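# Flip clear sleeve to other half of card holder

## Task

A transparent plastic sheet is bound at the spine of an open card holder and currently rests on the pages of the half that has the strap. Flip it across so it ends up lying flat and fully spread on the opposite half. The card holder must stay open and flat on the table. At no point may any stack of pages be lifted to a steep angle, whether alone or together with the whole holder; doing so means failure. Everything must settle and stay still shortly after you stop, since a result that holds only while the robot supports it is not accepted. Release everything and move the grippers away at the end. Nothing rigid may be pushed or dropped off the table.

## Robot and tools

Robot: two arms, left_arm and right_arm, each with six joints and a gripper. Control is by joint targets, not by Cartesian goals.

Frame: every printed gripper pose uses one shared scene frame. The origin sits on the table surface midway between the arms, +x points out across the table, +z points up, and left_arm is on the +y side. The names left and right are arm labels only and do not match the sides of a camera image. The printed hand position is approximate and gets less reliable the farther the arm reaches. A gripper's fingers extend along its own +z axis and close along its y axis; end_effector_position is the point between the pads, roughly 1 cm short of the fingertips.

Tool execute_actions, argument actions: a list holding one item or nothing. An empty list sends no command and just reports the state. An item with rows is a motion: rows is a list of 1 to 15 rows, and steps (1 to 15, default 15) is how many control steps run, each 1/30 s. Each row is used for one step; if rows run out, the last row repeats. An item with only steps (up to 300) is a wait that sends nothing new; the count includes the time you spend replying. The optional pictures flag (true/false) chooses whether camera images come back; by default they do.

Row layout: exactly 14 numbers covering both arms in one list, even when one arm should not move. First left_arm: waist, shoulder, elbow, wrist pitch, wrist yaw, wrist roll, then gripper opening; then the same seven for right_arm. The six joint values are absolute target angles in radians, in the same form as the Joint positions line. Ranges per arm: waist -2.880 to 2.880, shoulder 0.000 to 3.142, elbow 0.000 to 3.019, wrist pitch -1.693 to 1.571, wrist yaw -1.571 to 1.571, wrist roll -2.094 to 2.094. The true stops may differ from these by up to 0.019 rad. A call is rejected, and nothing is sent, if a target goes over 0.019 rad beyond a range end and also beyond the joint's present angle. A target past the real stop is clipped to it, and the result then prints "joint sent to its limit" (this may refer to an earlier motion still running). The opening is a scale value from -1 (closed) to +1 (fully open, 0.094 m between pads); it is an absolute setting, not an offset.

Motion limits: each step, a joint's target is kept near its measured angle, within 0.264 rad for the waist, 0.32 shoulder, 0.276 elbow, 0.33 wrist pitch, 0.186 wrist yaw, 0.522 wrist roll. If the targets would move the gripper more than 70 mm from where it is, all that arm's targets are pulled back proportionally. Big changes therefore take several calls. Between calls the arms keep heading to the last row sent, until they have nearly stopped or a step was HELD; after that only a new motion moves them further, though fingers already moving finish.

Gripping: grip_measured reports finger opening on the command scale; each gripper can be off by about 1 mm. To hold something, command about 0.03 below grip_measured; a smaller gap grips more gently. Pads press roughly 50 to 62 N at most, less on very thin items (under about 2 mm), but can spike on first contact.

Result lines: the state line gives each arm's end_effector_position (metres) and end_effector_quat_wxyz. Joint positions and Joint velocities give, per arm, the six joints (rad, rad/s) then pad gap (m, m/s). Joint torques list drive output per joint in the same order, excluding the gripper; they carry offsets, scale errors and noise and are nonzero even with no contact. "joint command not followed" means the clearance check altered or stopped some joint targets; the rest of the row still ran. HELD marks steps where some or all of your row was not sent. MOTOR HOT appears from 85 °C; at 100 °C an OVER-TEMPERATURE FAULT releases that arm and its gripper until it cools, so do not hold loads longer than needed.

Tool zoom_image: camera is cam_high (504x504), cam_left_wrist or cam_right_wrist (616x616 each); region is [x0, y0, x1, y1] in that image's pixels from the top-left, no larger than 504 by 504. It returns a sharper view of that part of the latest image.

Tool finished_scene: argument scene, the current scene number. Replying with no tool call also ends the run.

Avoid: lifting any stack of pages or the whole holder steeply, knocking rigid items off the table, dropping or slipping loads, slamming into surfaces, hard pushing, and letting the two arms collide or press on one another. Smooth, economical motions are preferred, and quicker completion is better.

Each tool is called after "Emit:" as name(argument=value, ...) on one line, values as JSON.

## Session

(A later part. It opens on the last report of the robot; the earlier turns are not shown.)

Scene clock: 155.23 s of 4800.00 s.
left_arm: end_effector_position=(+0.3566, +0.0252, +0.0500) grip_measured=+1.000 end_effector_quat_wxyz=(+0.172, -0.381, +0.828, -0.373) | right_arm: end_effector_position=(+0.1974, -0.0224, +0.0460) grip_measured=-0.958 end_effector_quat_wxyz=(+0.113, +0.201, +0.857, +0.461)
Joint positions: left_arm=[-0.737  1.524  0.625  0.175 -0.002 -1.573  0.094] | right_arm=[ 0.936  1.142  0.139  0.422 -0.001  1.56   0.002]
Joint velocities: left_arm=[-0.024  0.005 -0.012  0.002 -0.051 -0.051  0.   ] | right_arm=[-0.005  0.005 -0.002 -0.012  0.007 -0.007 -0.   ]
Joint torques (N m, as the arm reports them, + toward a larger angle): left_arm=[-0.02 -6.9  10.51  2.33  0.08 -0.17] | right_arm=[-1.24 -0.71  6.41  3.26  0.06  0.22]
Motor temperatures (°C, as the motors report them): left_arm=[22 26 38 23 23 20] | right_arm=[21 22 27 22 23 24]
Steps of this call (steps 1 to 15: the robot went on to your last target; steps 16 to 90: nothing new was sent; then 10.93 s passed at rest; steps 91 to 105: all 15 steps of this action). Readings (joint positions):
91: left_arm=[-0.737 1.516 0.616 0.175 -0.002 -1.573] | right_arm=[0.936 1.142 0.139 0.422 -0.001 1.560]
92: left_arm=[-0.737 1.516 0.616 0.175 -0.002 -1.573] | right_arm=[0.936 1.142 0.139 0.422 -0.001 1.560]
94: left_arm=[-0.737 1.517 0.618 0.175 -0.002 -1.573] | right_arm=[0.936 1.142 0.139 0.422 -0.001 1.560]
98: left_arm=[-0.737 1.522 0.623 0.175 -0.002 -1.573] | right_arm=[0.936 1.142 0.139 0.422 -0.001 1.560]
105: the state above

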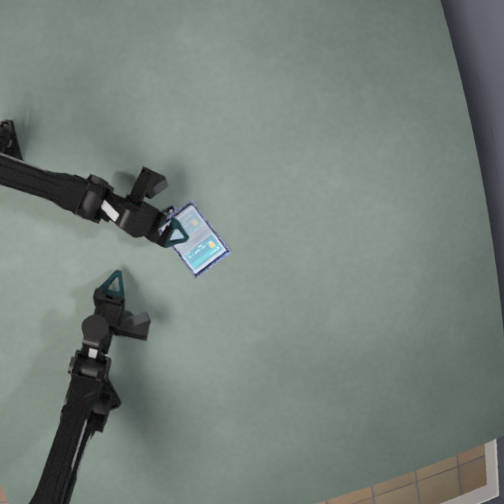

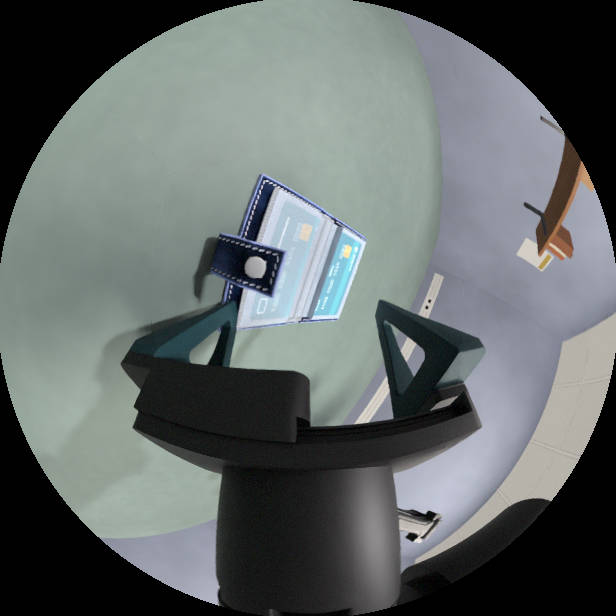

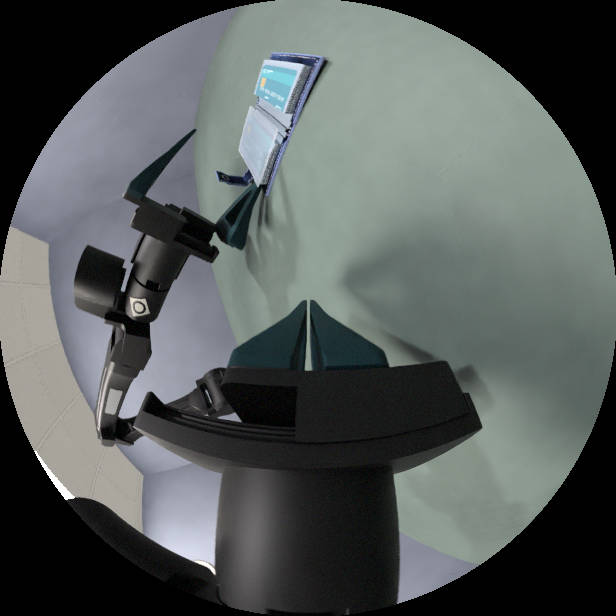

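Emit:
execute_actions(actions=[{"rows":[[-0.726,1.545,0.673,0.194,0,-1.59,0.98,0.94,1.15,0.145,0.445,0,1.57,-0.96],[-0.726,1.544,0.673,0.194,0,-1.59,0.96,0.94,1.15,0.145,0.445,0,1.57,-0.96],[-0.726,1.543,0.673,0.194,0,-1.59,0.94,0.94,1.15,0.145,0.445,0,1.57,-0.96],[-0.726,1.543,0.673,0.194,0,-1.59,0.92,0.94,1.15,0.145,0.445,0,1.57,-0.96],[-0.726,1.543,0.673,0.194,0,-1.59,0.9,0.94,1.15,0.145,0.445,0,1.57,-0.96],[-0.726,1.543,0.673,0.194,0,-1.59,0.88,0.94,1.15,0.145,0.445,0,1.57,-0.96],[-0.726,1.543,0.673,0.194,0,-1.59,0.86,0.94,1.15,0.145,0.445,0,1.57,-0.96],[-0.726,1.543,0.673,0.194,0,-1.59,0.84,0.94,1.15,0.145,0.445,0,1.57,-0.96],[-0.726,1.543,0.673,0.194,0,-1.59,0.82,0.94,1.15,0.145,0.445,0,1.57,-0.96],[-0.726,1.543,0.673,0.194,0,-1.59,0.8,0.94,1.15,0.145,0.445,0,1.57,-0.96],[-0.726,1.543,0.673,0.194,0,-1.59,0.78,0.94,1.15,0.145,0.445,0,1.57,-0.96],[-0.726,1.543,0.673,0.194,0,-1.59,0.76,0.94,1.15,0.145,0.445,0,1.57,-0.96],[-0.726,1.543,0.673,0.194,0,-1.59,0.74,0.94,1.15,0.145,0.445,0,1.57,-0.96],[-0.726,1.543,0.673,0.194,0,-1.59,0.72,0.94,1.15,0.145,0.445,0,1.57,-0.96],[-0.726,1.543,0.673,0.194,0,-1.59,0.7,0.94,1.15,0.145,0.445,0,1.57,-0.96]],"steps":15}])

Emit:
zoom_image(camera="cam_left_wrist", region=[190, 230, 310, 350])

Emit:
zoom_image(camera="cam_right_wrist", region=[220, 135, 300, 215])

Scene clock: 165.07 s of 4800.00 s.
left_arm: end_effector_position=(+0.3566, +0.0252, +0.0500) grip_measured=+0.712 end_effector_quat_wxyz=(+0.172, -0.381, +0.828, -0.373) | right_arm: end_effector_position=(+0.1974, -0.0224, +0.0460) grip_measured=-0.958 end_effector_quat_wxyz=(+0.113, +0.201, +0.857, +0.461)
Joint positions: left_arm=[-0.737  1.524  0.625  0.175 -0.002 -1.573  0.08 ] | right_arm=[ 0.936  1.142  0.139  0.422 -0.001  1.56   0.002]
Joint velocities: left_arm=[ 0.005 -0.015 -0.012 -0.012 -0.022 -0.022 -0.017] | right_arm=[-0.005  0.005 -0.022  0.002  0.007 -0.081 -0.001]
Joint torques (N m, as the arm reports them, + toward a larger angle): left_arm=[ 0.01 -7.38 10.53  2.3   0.09 -0.17] | right_arm=[-0.75 -0.81  6.55  3.26  0.09  0.24]
Motor temperatures (°C, as the motors report them): left_arm=[22 26 38 23 23 20] | right_arm=[21 22 27 22 23 24]
Steps of this call (steps 1 to 15: the robot went on to your last target; steps 16 to 90: nothing new was sent; then 6.33 s passed at rest; steps 91 to 105: all 15 steps of this action). Readings (joint positions):
91: left_arm=[-0.737 1.524 0.625 0.175 -0.002 -1.573] | right_arm=[0.936 1.142 0.139 0.422 -0.001 1.560]
92: left_arm=[-0.737 1.524 0.625 0.175 -0.002 -1.573] | right_arm=[0.936 1.142 0.139 0.422 -0.001 1.560]
94: left_arm=[-0.737 1.524 0.625 0.175 -0.002 -1.573] | right_arm=[0.936 1.142 0.139 0.422 -0.001 1.560]
98: left_arm=[-0.737 1.524 0.625 0.175 -0.002 -1.573] | right_arm=[0.936 1.142 0.139 0.422 -0.001 1.560]
105: the state above

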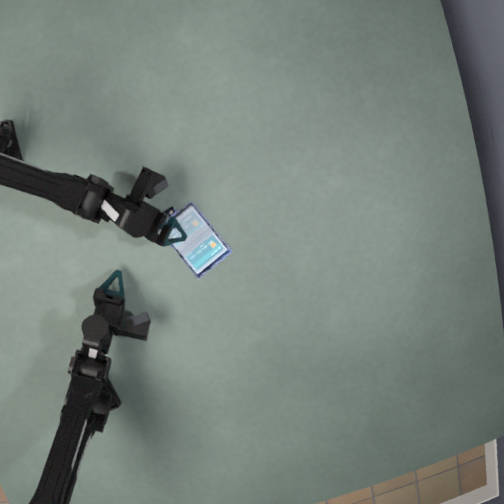

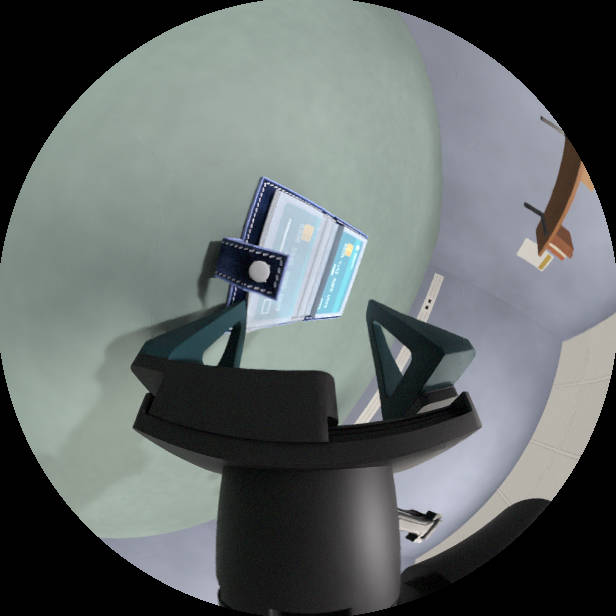

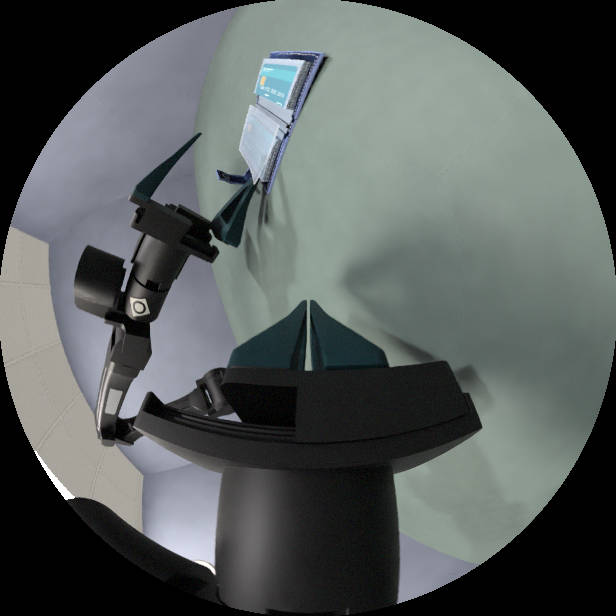

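Region (190, 230, 310, 350) of cam_left_wrist's 616x616 image, scaled by 4.200, with more detail than that image has.

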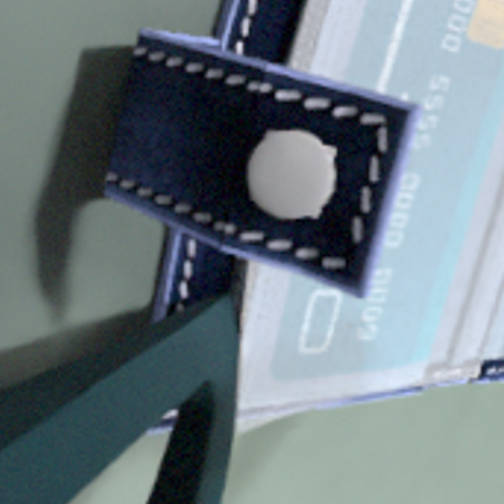

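Region (220, 135, 300, 215) of cam_right_wrist's 616x616 image, scaled by 6.300, with more detail than that image has.

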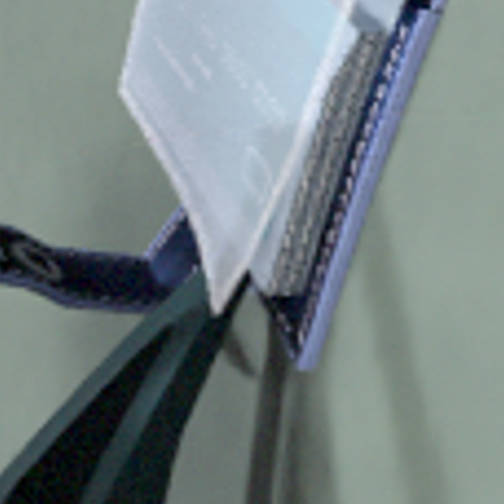

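Emit:
execute_actions(actions=[{"rows":[[-0.726,1.543,0.673,0.194,0,-1.59,0.67,0.94,1.15,0.145,0.445,0,1.57,-0.96],[-0.726,1.543,0.674,0.194,0,-1.59,0.64,0.94,1.15,0.145,0.445,0,1.57,-0.96],[-0.726,1.543,0.676,0.194,0,-1.59,0.61,0.94,1.15,0.145,0.445,0,1.57,-0.96],[-0.726,1.544,0.678,0.194,0,-1.59,0.58,0.94,1.15,0.145,0.445,0,1.57,-0.96],[-0.726,1.546,0.68,0.194,0,-1.59,0.56,0.94,1.15,0.145,0.445,0,1.57,-0.96],[-0.726,1.548,0.682,0.194,0,-1.59,0.54,0.94,1.15,0.145,0.445,0,1.57,-0.96],[-0.726,1.55,0.684,0.194,0,-1.59,0.52,0.94,1.15,0.145,0.445,0,1.57,-0.96],[-0.726,1.552,0.686,0.194,0,-1.59,0.5,0.94,1.15,0.145,0.445,0,1.57,-0.96],[-0.726,1.554,0.688,0.194,0,-1.59,0.48,0.94,1.15,0.145,0.445,0,1.57,-0.96],[-0.726,1.556,0.69,0.194,0,-1.59,0.46,0.94,1.15,0.145,0.445,0,1.57,-0.96],[-0.726,1.558,0.692,0.194,0,-1.59,0.44,0.94,1.15,0.145,0.445,0,1.57,-0.96],[-0.726,1.56,0.693,0.194,0,-1.59,0.42,0.94,1.15,0.145,0.445,0,1.57,-0.96],[-0.726,1.562,0.693,0.194,0,-1.59,0.4,0.94,1.15,0.145,0.445,0,1.57,-0.96]],"steps":15}])

Emit:
zoom_image(camera="cam_left_wrist", region=[190, 200, 340, 350])

Emit:
zoom_image(camera="cam_right_wrist", region=[200, 110, 310, 220])

Scene clock: 182.17 s of 4800.00 s.
left_arm: end_effector_position=(+0.3634, +0.0194, +0.0521) grip_measured=+0.403 end_effector_quat_wxyz=(+0.173, -0.380, +0.827, -0.376) | right_arm: end_effector_position=(+0.1974, -0.0224, +0.0460) grip_measured=-0.958 end_effector_quat_wxyz=(+0.113, +0.201, +0.857, +0.461)
Joint positions: left_arm=[-0.737  1.539  0.647  0.175 -0.002 -1.573  0.066] | right_arm=[ 0.936  1.142  0.139  0.422 -0.001  1.56   0.002]
Joint velocities: left_arm=[ 0.005  0.024  0.017 -0.012 -0.051 -0.007 -0.001] | right_arm=[ 0.005 -0.024 -0.007 -0.002 -0.051  0.022 -0.001]
Joint torques (N m, as the arm reports them, + toward a larger angle): left_arm=[ 0.   -7.43 10.27  2.35  0.08 -0.18] | right_arm=[-0.72 -0.89  6.47  3.22  0.07  0.23]
Motor temperatures (°C, as the motors report them): left_arm=[22 26 38 23 23 20] | right_arm=[21 22 26 22 23 24]
Steps of this call (steps 1 to 15: the robot went on to your last target; steps 16 to 90: nothing new was sent; then 13.60 s passed at rest; steps 91 to 105: all 15 steps of this action). Readings (joint positions):
91: left_arm=[-0.737 1.524 0.625 0.175 -0.002 -1.573] | right_arm=[0.936 1.142 0.139 0.422 -0.001 1.560]
92: left_arm=[-0.737 1.524 0.625 0.175 -0.002 -1.573] | right_arm=[0.936 1.142 0.139 0.422 -0.001 1.560]
94: left_arm=[-0.737 1.524 0.625 0.175 -0.002 -1.573] | right_arm=[0.936 1.142 0.139 0.422 -0.001 1.560]
98: left_arm=[-0.737 1.527 0.631 0.175 -0.002 -1.573] | right_arm=[0.936 1.142 0.139 0.422 -0.001 1.560]
105: the state above

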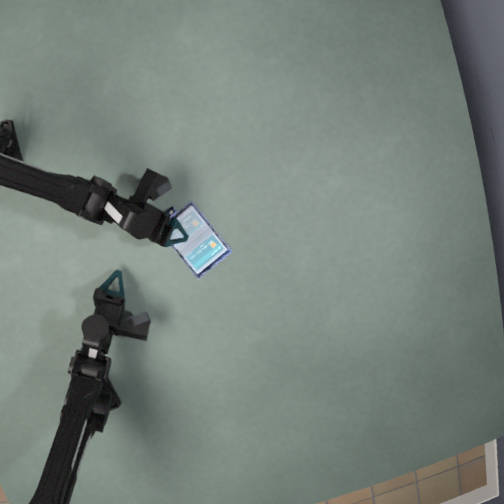

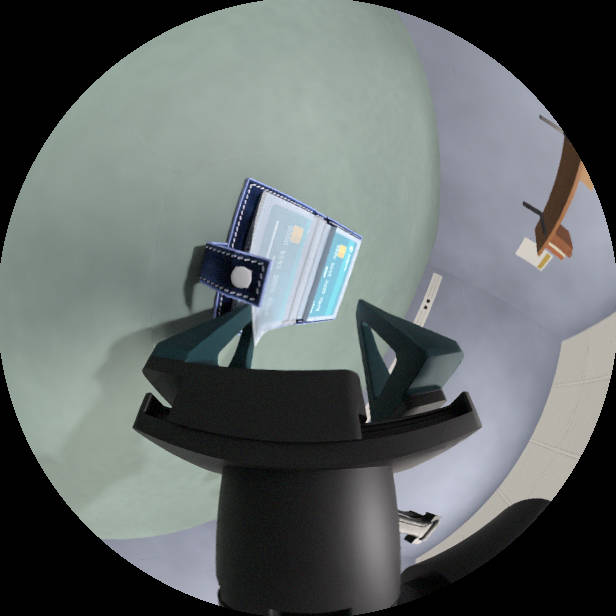

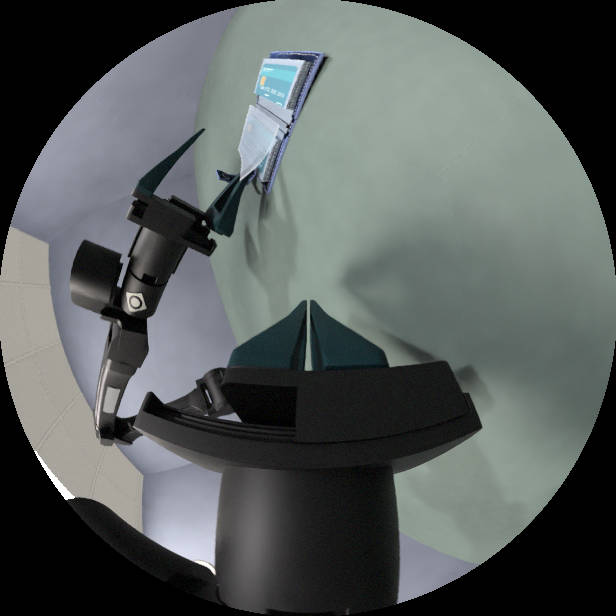

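Region (190, 200, 340, 350) of cam_left_wrist's 616x616 image, scaled by 3.360, with more detail than that image has.

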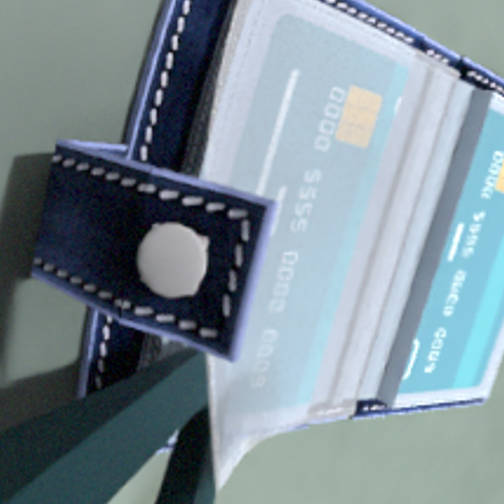

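Region (200, 110, 310, 220) of cam_right_wrist's 616x616 image, scaled by 4.582, with more detail than that image has.

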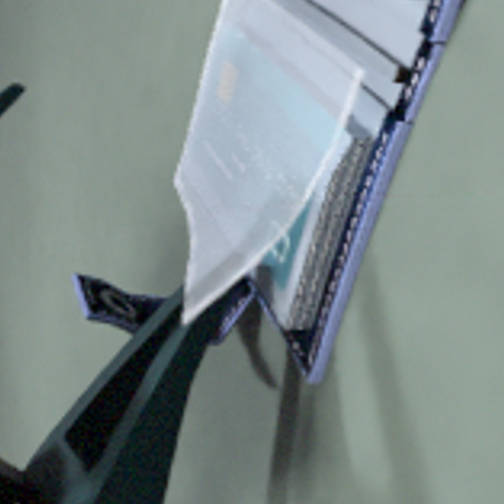

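Emit:
execute_actions(actions=[{"rows":[[-0.726,1.562,0.693,0.194,0,-1.59,0.36,0.94,1.15,0.145,0.445,0,1.57,-0.96],[-0.726,1.562,0.693,0.194,0,-1.59,0.31,0.94,1.15,0.145,0.445,0,1.57,-0.96],[-0.726,1.562,0.693,0.194,0,-1.59,0.26,0.94,1.15,0.145,0.445,0,1.57,-0.96],[-0.726,1.562,0.693,0.194,0,-1.59,0.21,0.94,1.15,0.145,0.445,0,1.57,-0.96],[-0.726,1.562,0.693,0.194,0,-1.59,0.16,0.94,1.15,0.145,0.445,0,1.57,-0.96],[-0.726,1.562,0.693,0.194,0,-1.59,0.11,0.94,1.15,0.145,0.445,0,1.57,-0.96],[-0.726,1.562,0.693,0.194,0,-1.59,0.06,0.94,1.15,0.145,0.445,0,1.57,-0.96],[-0.726,1.562,0.693,0.194,0,-1.59,0.01,0.94,1.15,0.145,0.445,0,1.57,-0.96],[-0.726,1.562,0.693,0.194,0,-1.59,-0.04,0.94,1.15,0.145,0.445,0,1.57,-0.96],[-0.726,1.562,0.693,0.194,0,-1.59,-0.09,0.94,1.15,0.145,0.445,0,1.57,-0.96],[-0.726,1.562,0.693,0.194,0,-1.59,-0.14,0.94,1.15,0.145,0.445,0,1.57,-0.96],[-0.726,1.562,0.693,0.194,0,-1.59,-0.19,0.94,1.15,0.145,0.445,0,1.57,-0.96],[-0.726,1.562,0.693,0.194,0,-1.59,-0.24,0.94,1.15,0.145,0.445,0,1.57,-0.96],[-0.726,1.562,0.693,0.194,0,-1.59,-0.29,0.94,1.15,0.145,0.445,0,1.57,-0.96],[-0.726,1.562,0.693,0.194,0,-1.59,-0.34,0.94,1.15,0.145,0.445,0,1.57,-0.96]],"steps":15}], pictures=false)

Emit:
execute_actions(actions=[{"rows":[[-0.726,1.562,0.693,0.194,0,-1.59,-0.39,0.94,1.15,0.145,0.445,0,1.57,-0.96],[-0.726,1.562,0.693,0.194,0,-1.59,-0.44,0.94,1.15,0.145,0.445,0,1.57,-0.96],[-0.726,1.562,0.693,0.194,0,-1.59,-0.49,0.94,1.15,0.145,0.445,0,1.57,-0.96],[-0.726,1.562,0.693,0.194,0,-1.59,-0.54,0.94,1.15,0.145,0.445,0,1.57,-0.96],[-0.726,1.562,0.693,0.194,0,-1.59,-0.59,0.94,1.15,0.145,0.445,0,1.57,-0.96],[-0.726,1.562,0.693,0.194,0,-1.59,-0.64,0.94,1.15,0.145,0.445,0,1.57,-0.96],[-0.726,1.562,0.693,0.194,0,-1.59,-0.69,0.94,1.15,0.145,0.445,0,1.57,-0.96],[-0.726,1.562,0.693,0.194,0,-1.59,-0.74,0.94,1.15,0.145,0.445,0,1.57,-0.96],[-0.726,1.562,0.693,0.194,0,-1.59,-0.79,0.94,1.15,0.145,0.445,0,1.57,-0.96],[-0.726,1.562,0.693,0.194,0,-1.59,-0.84,0.94,1.15,0.145,0.445,0,1.57,-0.96],[-0.726,1.562,0.693,0.194,0,-1.59,-0.89,0.94,1.15,0.145,0.445,0,1.57,-0.96],[-0.726,1.562,0.693,0.194,0,-1.59,-0.93,0.94,1.15,0.145,0.445,0,1.57,-0.96],[-0.726,1.562,0.693,0.194,0,-1.59,-0.97,0.94,1.15,0.145,0.445,0,1.57,-0.96],[-0.726,1.562,0.693,0.194,0,-1.59,-1,0.94,1.15,0.145,0.445,0,1.57,-0.96]],"steps":15}])

Emit:
zoom_image(camera="cam_left_wrist", region=[180, 160, 390, 370])

Emit:
zoom_image(camera="cam_right_wrist", region=[170, 50, 340, 220])

Scene clock: 201.67 s of 4800.00 s.
left_arm: end_effector_position=(+0.3633, +0.0195, +0.0514) grip_measured=-0.315 end_effector_quat_wxyz=(+0.173, -0.381, +0.827, -0.376) | right_arm: end_effector_position=(+0.1974, -0.0224, +0.0460) grip_measured=-0.958 end_effector_quat_wxyz=(+0.113, +0.201, +0.857, +0.461)
Joint positions: left_arm=[-0.737  1.541  0.647  0.175 -0.002 -1.573  0.032] | right_arm=[ 0.936  1.142  0.139  0.422 -0.001  1.56   0.002]
Joint velocities: left_arm=[ 0.005 -0.015  0.017  0.007 -0.007  0.022 -0.044] | right_arm=[-0.015 -0.015 -0.017  0.022  0.022  0.081 -0.   ]
Joint torques (N m, as the arm reports them, + toward a larger angle): left_arm=[ 0.05 -7.55 10.37  2.33  0.09 -0.17] | right_arm=[-1.31 -0.95  6.4   3.26  0.06  0.23]
Motor temperatures (°C, as the motors report them): left_arm=[22 26 38 23 23 20] | right_arm=[21 22 26 22 23 24]
Steps of this call (steps 1 to 15: the robot went on to your last target; steps 16 to 90: nothing new was sent; then 16.00 s passed at rest; steps 91 to 105: all 15 steps of this action). Readings (joint positions):
91: left_arm=[-0.737 1.541 0.647 0.175 -0.002 -1.573] | right_arm=[0.936 1.142 0.139 0.422 -0.001 1.560]
92: left_arm=[-0.737 1.541 0.647 0.175 -0.002 -1.573] | right_arm=[0.936 1.142 0.139 0.422 -0.001 1.560]
94: left_arm=[-0.737 1.541 0.647 0.175 -0.002 -1.573] | right_arm=[0.936 1.142 0.139 0.422 -0.001 1.560]
98: left_arm=[-0.737 1.541 0.647 0.175 -0.002 -1.573] | right_arm=[0.936 1.142 0.139 0.422 -0.001 1.560]
105: the state above

Scene clock: 202.17 s of 4800.00 s.
left_arm: end_effector_position=(+0.3633, +0.0195, +0.0514) grip_measured=-0.986 end_effector_quat_wxyz=(+0.173, -0.381, +0.827, -0.376) | right_arm: end_effector_position=(+0.1974, -0.0224, +0.0460) grip_measured=-0.958 end_effector_quat_wxyz=(+0.113, +0.201, +0.857, +0.461)
Joint positions: left_arm=[-0.737  1.541  0.647  0.175 -0.002 -1.573  0.001] | right_arm=[ 0.936  1.142  0.139  0.422 -0.001  1.56   0.002]
Joint velocities: left_arm=[-0.005 -0.015  0.007 -0.007 -0.066 -0.022 -0.003] | right_arm=[-0.015  0.015  0.002 -0.007 -0.066 -0.007 -0.001]
Joint torques (N m, as the arm reports them, + toward a larger angle): left_arm=[-0.05 -7.46 10.37  2.33  0.09 -0.17] | right_arm=[-1.49 -0.69  6.38  3.19  0.09  0.22]
Motor temperatures (°C, as the motors report them): left_arm=[22 26 38 23 23 20] | right_arm=[21 22 26 22 23 24]
Steps of this call (steps 1 to 15: all 15 steps of this action). Readings (joint positions):
1: left_arm=[-0.737 1.541 0.647 0.175 -0.002 -1.573] | right_arm=[0.936 1.142 0.139 0.422 -0.001 1.560]
2: left_arm=[-0.737 1.541 0.647 0.175 -0.002 -1.573] | right_arm=[0.936 1.142 0.139 0.422 -0.001 1.560]
4: left_arm=[-0.737 1.541 0.647 0.175 -0.002 -1.573] | right_arm=[0.936 1.142 0.139 0.422 -0.001 1.560]
8: left_arm=[-0.737 1.541 0.647 0.175 -0.002 -1.573] | right_arm=[0.936 1.142 0.139 0.422 -0.001 1.560]
15: the state above

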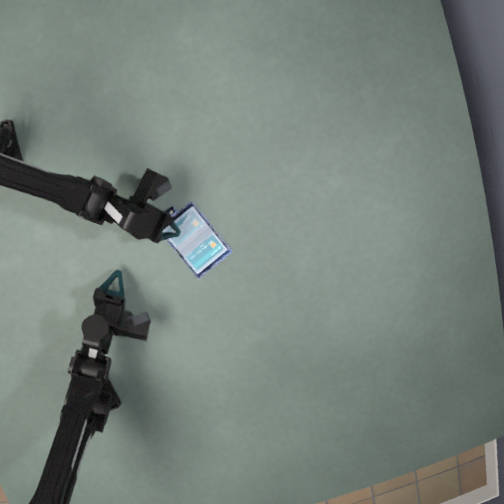

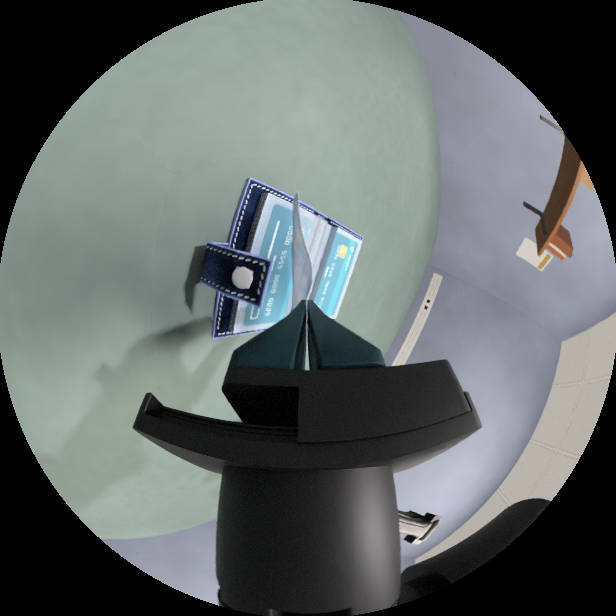

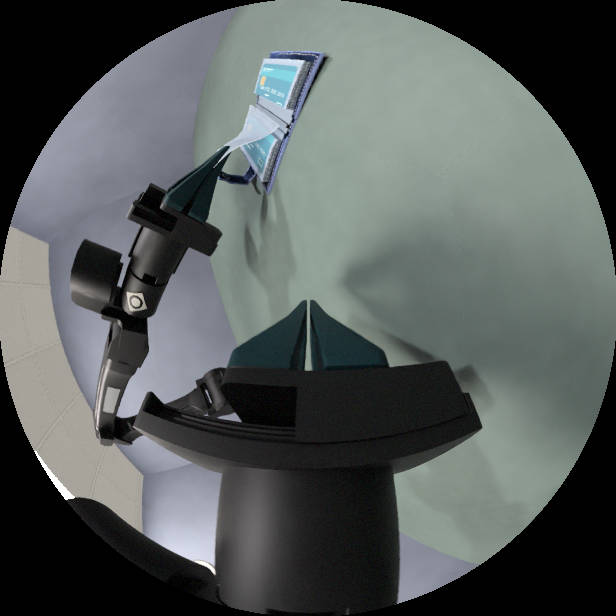

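Region (180, 160, 390, 370) of cam_left_wrist's 616x616 image, scaled by 2.400, with more detail than that image has.

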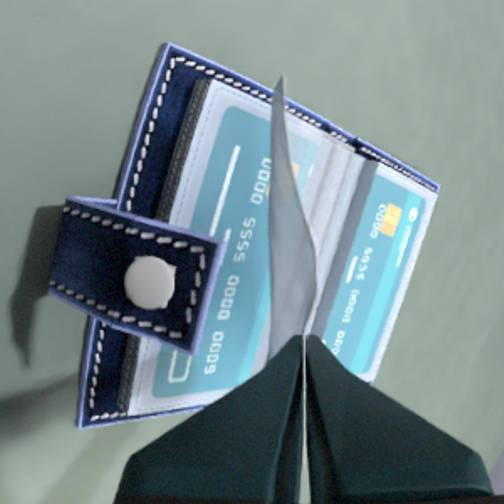

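Region (170, 50, 340, 220) of cam_right_wrist's 616x616 image, scaled by 2.965, with more detail than that image has.

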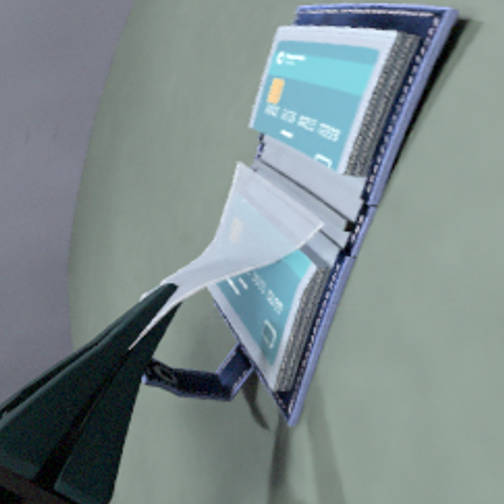

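Emit:
execute_actions(actions=[{"rows":[[-0.735,1.562,0.696,0.16,0,-1.55,-0.95,0.94,1.15,0.145,0.445,0,1.57,-0.96],[-0.743,1.563,0.7,0.15,0,-1.54,-0.91,0.94,1.15,0.145,0.445,0,1.57,-0.96],[-0.745,1.565,0.704,0.14,0,-1.52,-0.88,0.94,1.15,0.145,0.445,0,1.57,-0.96],[-0.746,1.567,0.711,0.126,0,-1.5,-0.88,0.94,1.15,0.145,0.445,0,1.57,-0.96],[-0.747,1.569,0.72,0.11,0,-1.48,-0.88,0.94,1.15,0.145,0.445,0,1.57,-0.96],[-0.748,1.572,0.731,0.091,0,-1.46,-0.88,0.94,1.15,0.145,0.445,0,1.57,-0.96],[-0.748,1.576,0.744,0.069,0,-1.44,-0.88,0.94,1.15,0.145,0.445,0,1.57,-0.96],[-0.749,1.579,0.757,0.045,0,-1.42,-0.88,0.94,1.15,0.145,0.445,0,1.57,-0.96],[-0.75,1.583,0.772,0.019,0,-1.4,-0.88,0.94,1.15,0.145,0.445,0,1.57,-0.96],[-0.751,1.588,0.788,-0.009,0,-1.38,-0.88,0.94,1.15,0.145,0.445,0,1.57,-0.96],[-0.752,1.592,0.805,-0.039,0,-1.36,-0.88,0.94,1.15,0.145,0.445,0,1.57,-0.96],[-0.753,1.597,0.822,-0.069,0,-1.34,-0.88,0.94,1.15,0.145,0.445,0,1.57,-0.96],[-0.755,1.602,0.84,-0.1,0,-1.32,-0.88,0.94,1.15,0.145,0.445,0,1.57,-0.96],[-0.756,1.607,0.858,-0.132,0,-1.3,-0.88,0.94,1.15,0.145,0.445,0,1.57,-0.96],[-0.757,1.612,0.876,-0.164,0,-1.29,-0.88,0.94,1.15,0.145,0.445,0,1.57,-0.96]],"steps":15}], pictures=false)

Emit:
execute_actions(actions=[{"rows":[[-0.758,1.617,0.894,-0.196,0,-1.28,-0.88,0.94,1.15,0.145,0.445,0,1.57,-0.96],[-0.759,1.622,0.912,-0.228,0,-1.27,-0.88,0.94,1.15,0.145,0.445,0,1.57,-0.96],[-0.761,1.626,0.93,-0.26,0,-1.26,-0.88,0.94,1.15,0.145,0.445,0,1.57,-0.96],[-0.762,1.631,0.947,-0.29,0,-1.25,-0.88,0.94,1.15,0.145,0.445,0,1.57,-0.96],[-0.763,1.636,0.964,-0.32,0,-1.24,-0.88,0.94,1.15,0.145,0.445,0,1.57,-0.96],[-0.764,1.64,0.98,-0.347,0,-1.235,-0.88,0.94,1.15,0.145,0.445,0,1.57,-0.96],[-0.765,1.644,0.995,-0.374,0,-1.23,-0.88,0.94,1.15,0.145,0.445,0,1.57,-0.96],[-0.766,1.648,1.008,-0.398,0,-1.225,-0.88,0.94,1.15,0.145,0.445,0,1.57,-0.96],[-0.767,1.651,1.021,-0.419,0,-1.22,-0.88,0.94,1.15,0.145,0.445,0,1.57,-0.96],[-0.767,1.654,1.032,-0.439,0,-1.215,-0.88,0.94,1.15,0.145,0.445,0,1.57,-0.96],[-0.768,1.657,1.041,-0.455,0,-1.21,-0.88,0.94,1.15,0.145,0.445,0,1.57,-0.96],[-0.768,1.659,1.049,-0.468,0,-1.21,-0.88,0.94,1.15,0.145,0.445,0,1.57,-0.96],[-0.769,1.66,1.054,-0.478,0,-1.21,-0.88,0.94,1.15,0.145,0.445,0,1.57,-0.96],[-0.769,1.661,1.058,-0.484,0,-1.21,-0.88,0.94,1.15,0.145,0.445,0,1.57,-0.96],[-0.769,1.662,1.059,-0.487,0,-1.21,-0.88,0.94,1.15,0.145,0.445,0,1.57,-0.96]],"steps":15}])

Emit:
zoom_image(camera="cam_right_wrist", region=[150, 30, 340, 220])

Scene clock: 243.30 s of 4800.00 s.
left_arm: end_effector_position=(+0.3750, +0.0062, +0.0481) grip_measured=-0.883 end_effector_quat_wxyz=(+0.170, -0.307, +0.889, -0.293) | right_arm: end_effector_position=(+0.1974, -0.0224, +0.0460) grip_measured=-0.958 end_effector_quat_wxyz=(+0.113, +0.201, +0.857, +0.461)
Joint positions: left_arm=[-0.742  1.582  0.794 -0.091 -0.002 -1.379  0.006] | right_arm=[ 0.936  1.142  0.139  0.422 -0.001  1.56   0.002]
Joint velocities: left_arm=[-0.044  0.132  0.549 -0.882  0.037  0.476  0.002] | right_arm=[-0.015 -0.005  0.017  0.007  0.022 -0.007  0.001]
Joint torques (N m, as the arm reports them, + toward a larger angle): left_arm=[-1.86 -9.06 11.13  1.02  0.08  0.09] | right_arm=[-0.88 -1.12  6.46  3.19  0.09  0.25]
Motor temperatures (°C, as the motors report them): left_arm=[22 26 39 23 23 20] | right_arm=[21 22 26 22 23 24]
Steps of this call (steps 1 to 15: the robot went on to your last target; steps 16 to 90: nothing new was sent; then 37.63 s passed at rest; steps 91 to 105: all 15 steps of this action). Readings (joint positions):
91: left_arm=[-0.737 1.541 0.647 0.175 -0.002 -1.572] | right_arm=[0.936 1.142 0.139 0.422 -0.001 1.560]
92: left_arm=[-0.737 1.541 0.648 0.173 -0.002 -1.570] | right_arm=[0.936 1.142 0.139 0.422 -0.001 1.560]
94: left_arm=[-0.737 1.542 0.652 0.159 -0.002 -1.556] | right_arm=[0.936 1.142 0.139 0.422 -0.001 1.560]
98: left_arm=[-0.737 1.551 0.681 0.097 -0.002 -1.503] | right_arm=[0.936 1.142 0.139 0.422 -0.001 1.560]
105: the state above

Scene clock: 243.80 s of 4800.00 s.
left_arm: end_effector_position=(+0.3816, -0.0106, +0.0608) grip_measured=-0.883 end_effector_quat_wxyz=(+0.133, -0.244, +0.940, -0.199) | right_arm: end_effector_position=(+0.1974, -0.0224, +0.0460) grip_measured=-0.958 end_effector_quat_wxyz=(+0.113, +0.201, +0.857, +0.461)
Joint positions: left_arm=[-0.757  1.635  1.004 -0.457 -0.002 -1.239  0.006] | right_arm=[ 0.936  1.142  0.139  0.422 -0.001  1.56   0.002]
Joint velocities: left_arm=[-0.024  0.024  0.115 -0.232 -0.007  0.066 -0.   ] | right_arm=[ 0.005 -0.015  0.002 -0.007  0.007  0.007 -0.001]
Joint torques (N m, as the arm reports them, + toward a larger angle): left_arm=[-1.94 -9.98 11.64  0.33  0.07  0.08] | right_arm=[-0.92 -1.05  6.48  3.29  0.09  0.2 ]
Motor temperatures (°C, as the motors report them): left_arm=[22 26 39 23 23 20] | right_arm=[21 22 26 22 23 24]
Steps of this call (steps 1 to 15: all 15 steps of this action). Readings (joint positions):
1: left_arm=[-0.743 1.587 0.813 -0.121 -0.002 -1.363] | right_arm=[0.936 1.142 0.139 0.422 -0.001 1.560]
2: left_arm=[-0.745 1.592 0.832 -0.153 -0.002 -1.348] | right_arm=[0.936 1.142 0.139 0.422 -0.001 1.560]
4: left_arm=[-0.748 1.600 0.868 -0.216 -0.002 -1.321] | right_arm=[0.936 1.142 0.139 0.422 -0.001 1.560]
8: left_arm=[-0.753 1.617 0.935 -0.332 -0.002 -1.279] | right_arm=[0.936 1.142 0.139 0.422 -0.001 1.560]
15: the state above

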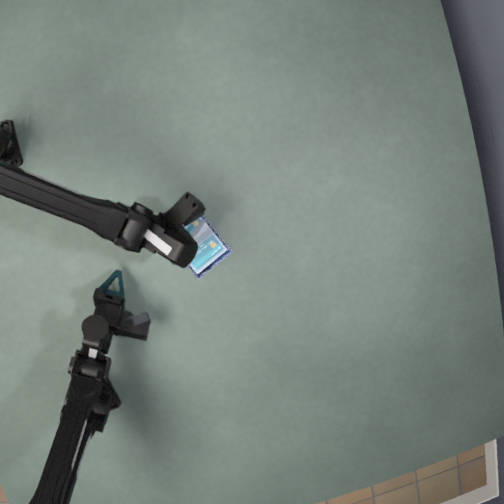

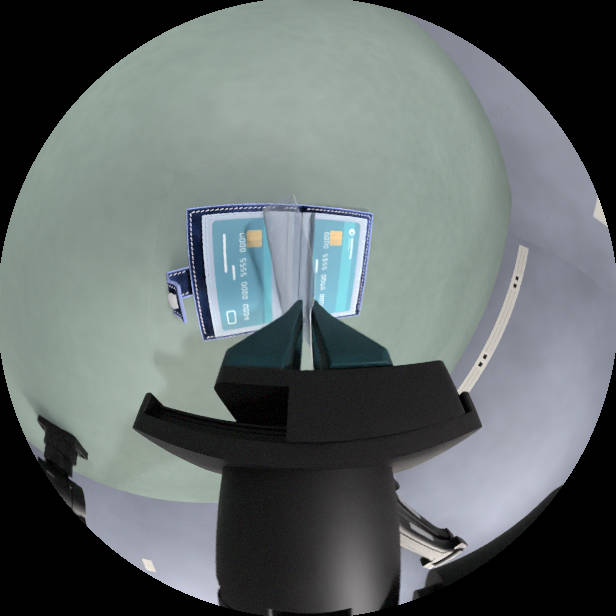

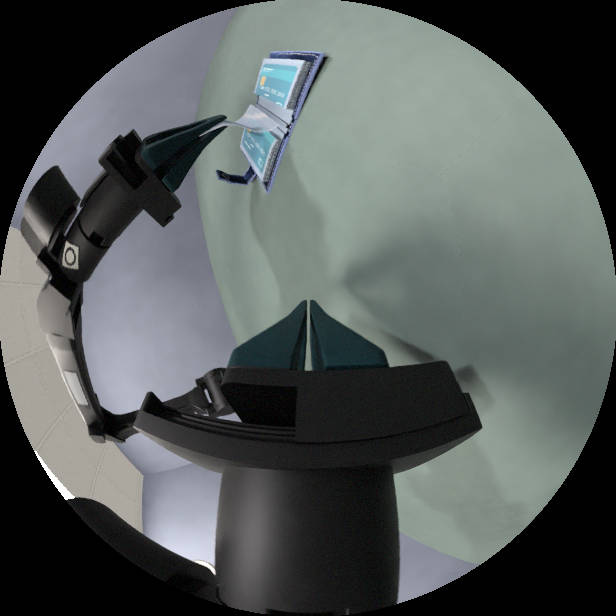

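Region (150, 30, 340, 220) of cam_right_wrist's 616x616 image, scaled by 2.653, with more detail than that image has.

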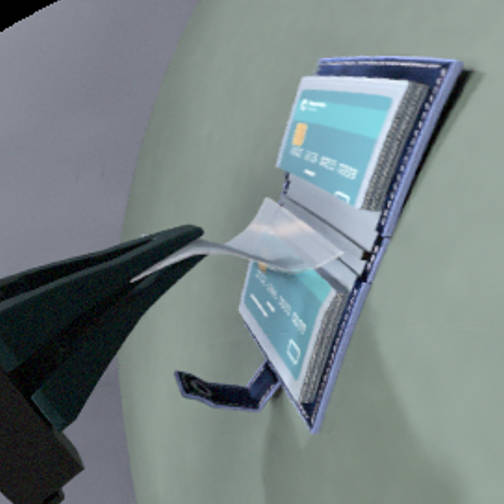

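Emit:
execute_actions(actions=[{"rows":[[-0.769,1.663,1.062,-0.488,0,-1.21,-0.88,0.94,1.15,0.145,0.445,0,1.57,-0.96],[-0.769,1.665,1.066,-0.493,0,-1.21,-0.88,0.94,1.15,0.145,0.445,0,1.57,-0.96],[-0.77,1.669,1.071,-0.501,0,-1.21,-0.88,0.94,1.15,0.145,0.445,0,1.57,-0.96],[-0.77,1.675,1.079,-0.511,0,-1.21,-0.88,0.94,1.15,0.145,0.445,0,1.57,-0.96],[-0.771,1.682,1.09,-0.524,0,-1.21,-0.88,0.94,1.15,0.145,0.445,0,1.57,-0.96],[-0.772,1.69,1.102,-0.539,0,-1.21,-0.88,0.94,1.15,0.145,0.445,0,1.57,-0.96],[-0.773,1.699,1.116,-0.556,0,-1.21,-0.88,0.94,1.15,0.145,0.445,0,1.57,-0.96],[-0.774,1.708,1.132,-0.574,0,-1.21,-0.88,0.94,1.15,0.145,0.445,0,1.57,-0.96],[-0.775,1.719,1.149,-0.595,0,-1.21,-0.88,0.94,1.15,0.145,0.445,0,1.57,-0.96],[-0.776,1.731,1.166,-0.616,0,-1.21,-0.88,0.94,1.15,0.145,0.445,0,1.57,-0.96],[-0.778,1.743,1.186,-0.639,0,-1.21,-0.88,0.94,1.15,0.145,0.445,0,1.57,-0.96],[-0.779,1.755,1.205,-0.662,0,-1.21,-0.88,0.94,1.15,0.145,0.445,0,1.57,-0.96],[-0.78,1.768,1.225,-0.687,0,-1.21,-0.88,0.94,1.15,0.145,0.445,0,1.57,-0.96],[-0.782,1.781,1.246,-0.711,0,-1.21,-0.88,0.94,1.15,0.145,0.445,0,1.57,-0.96],[-0.783,1.795,1.267,-0.736,0,-1.21,-0.88,0.94,1.15,0.145,0.445,0,1.57,-0.96]],"steps":15}], pictures=false)

Emit:
execute_actions(actions=[{"rows":[[-0.784,1.808,1.287,-0.761,0,-1.21,-0.88,0.94,1.15,0.145,0.445,0,1.57,-0.96],[-0.786,1.821,1.308,-0.785,0,-1.21,-0.88,0.94,1.15,0.145,0.445,0,1.57,-0.96],[-0.787,1.834,1.328,-0.81,0,-1.21,-0.88,0.94,1.15,0.145,0.445,0,1.57,-0.96],[-0.788,1.846,1.347,-0.833,0,-1.21,-0.88,0.94,1.15,0.145,0.445,0,1.57,-0.96],[-0.79,1.858,1.367,-0.856,0,-1.21,-0.88,0.94,1.15,0.145,0.445,0,1.57,-0.96],[-0.791,1.87,1.384,-0.877,0,-1.21,-0.88,0.94,1.15,0.145,0.445,0,1.57,-0.96],[-0.792,1.881,1.401,-0.898,0,-1.21,-0.88,0.94,1.15,0.145,0.445,0,1.57,-0.96],[-0.793,1.89,1.417,-0.916,0,-1.21,-0.88,0.94,1.15,0.145,0.445,0,1.57,-0.96],[-0.794,1.899,1.431,-0.933,0,-1.21,-0.88,0.94,1.15,0.145,0.445,0,1.57,-0.96],[-0.795,1.907,1.443,-0.948,0,-1.21,-0.88,0.94,1.15,0.145,0.445,0,1.57,-0.96],[-0.796,1.914,1.454,-0.961,0,-1.21,-0.88,0.94,1.15,0.145,0.445,0,1.57,-0.96],[-0.796,1.92,1.462,-0.971,0,-1.21,-0.88,0.94,1.15,0.145,0.445,0,1.57,-0.96],[-0.797,1.924,1.469,-0.979,0,-1.21,-0.88,0.94,1.15,0.145,0.445,0,1.57,-0.96],[-0.797,1.926,1.473,-0.984,0,-1.21,-0.88,0.94,1.15,0.145,0.445,0,1.57,-0.96],[-0.797,1.927,1.474,-0.985,0,-1.21,-0.88,0.94,1.15,0.145,0.445,0,1.57,-0.96]],"steps":15}])

Emit:
zoom_image(camera="cam_right_wrist", region=[160, 20, 350, 210])

Scene clock: 269.27 s of 4800.00 s.
left_arm: end_effector_position=(+0.3917, -0.0277, +0.0526) grip_measured=-0.883 end_effector_quat_wxyz=(+0.090, -0.237, +0.958, -0.134) | right_arm: end_effector_position=(+0.1974, -0.0224, +0.0460) grip_measured=-0.958 end_effector_quat_wxyz=(+0.113, +0.201, +0.857, +0.461)
Joint positions: left_arm=[-0.768  1.747  1.178 -0.677 -0.002 -1.227  0.006] | right_arm=[ 0.936  1.142  0.139  0.422 -0.001  1.56   0.002]
Joint velocities: left_arm=[-0.044  0.366  0.613 -0.716 -0.066  0.022 -0.001] | right_arm=[-0.015 -0.015 -0.017 -0.002  0.066 -0.081 -0.001]
Joint torques (N m, as the arm reports them, + toward a larger angle): left_arm=[ -1.53 -11.9   12.06   0.35   0.06   0.07] | right_arm=[-0.91 -1.13  6.42  3.23  0.09  0.21]
Motor temperatures (°C, as the motors report them): left_arm=[22 26 40 23 23 20] | right_arm=[21 22 26 22 23 24]
Steps of this call (steps 1 to 30: the robot went on to your last target; steps 31 to 90: nothing new was sent; then 21.97 s passed at rest; steps 91 to 105: all 15 steps of this action). Readings (joint positions):
91: left_arm=[-0.758 1.637 1.008 -0.473 -0.002 -1.227] | right_arm=[0.936 1.142 0.139 0.422 -0.001 1.560]
92: left_arm=[-0.758 1.637 1.009 -0.474 -0.002 -1.227] | right_arm=[0.936 1.142 0.139 0.422 -0.001 1.560]
94: left_arm=[-0.758 1.640 1.013 -0.484 -0.002 -1.227] | right_arm=[0.936 1.142 0.139 0.422 -0.001 1.560]
98: left_arm=[-0.759 1.664 1.048 -0.532 -0.002 -1.227] | right_arm=[0.936 1.142 0.139 0.422 -0.001 1.560]
105: the state above

Scene clock: 269.77 s of 4800.00 s.
left_arm: end_effector_position=(+0.4009, -0.0501, +0.0457) grip_measured=-0.883 end_effector_quat_wxyz=(+0.036, -0.231, +0.971, -0.053) | right_arm: end_effector_position=(+0.1974, -0.0224, +0.0460) grip_measured=-0.958 end_effector_quat_wxyz=(+0.113, +0.201, +0.857, +0.461)
Joint positions: left_arm=[-0.786  1.898  1.415 -0.96  -0.002 -1.227  0.006] | right_arm=[ 0.936  1.142  0.139  0.422 -0.001  1.56   0.002]
Joint velocities: left_arm=[-0.024  0.103  0.095 -0.164 -0.125  0.051  0.001] | right_arm=[-0.005  0.015 -0.002 -0.002 -0.051 -0.007 -0.001]
Joint torques (N m, as the arm reports them, + toward a larger angle): left_arm=[ -1.43 -15.07  12.12  -0.27   0.07   0.05] | right_arm=[-0.95 -1.21  6.38  3.3   0.07  0.22]
Motor temperatures (°C, as the motors report them): left_arm=[22 26 40 23 23 20] | right_arm=[21 22 26 22 23 24]
Steps of this call (steps 1 to 15: all 15 steps of this action). Readings (joint positions):
1: left_arm=[-0.770 1.760 1.199 -0.701 -0.002 -1.227] | right_arm=[0.936 1.142 0.139 0.422 -0.001 1.560]
2: left_arm=[-0.771 1.773 1.220 -0.725 -0.002 -1.227] | right_arm=[0.936 1.142 0.139 0.422 -0.001 1.560]
4: left_arm=[-0.774 1.799 1.262 -0.773 -0.002 -1.227] | right_arm=[0.936 1.142 0.139 0.422 -0.001 1.560]
8: left_arm=[-0.780 1.846 1.337 -0.863 -0.002 -1.227] | right_arm=[0.936 1.142 0.139 0.422 -0.001 1.560]
15: the state above

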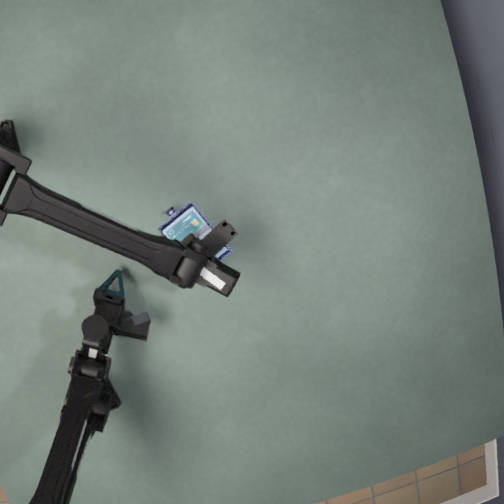

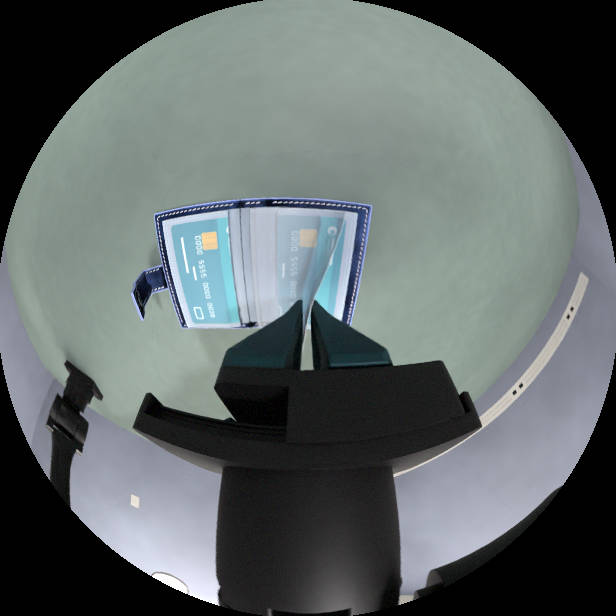

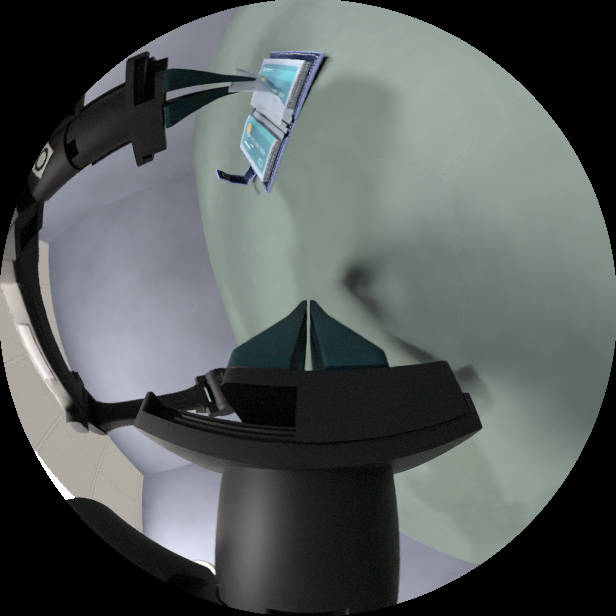

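Region (160, 20, 350, 210) of cam_right_wrist's 616x616 image, scaled by 2.653, with more detail than that image has.

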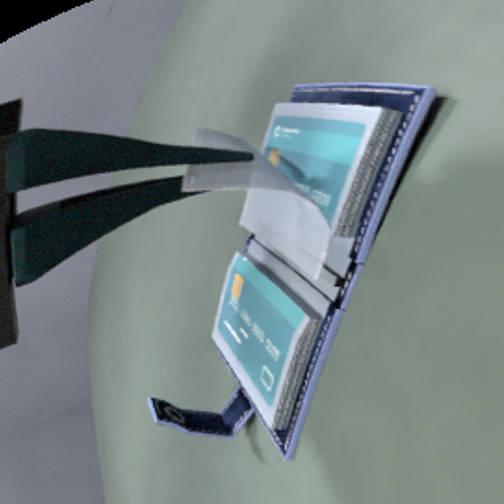

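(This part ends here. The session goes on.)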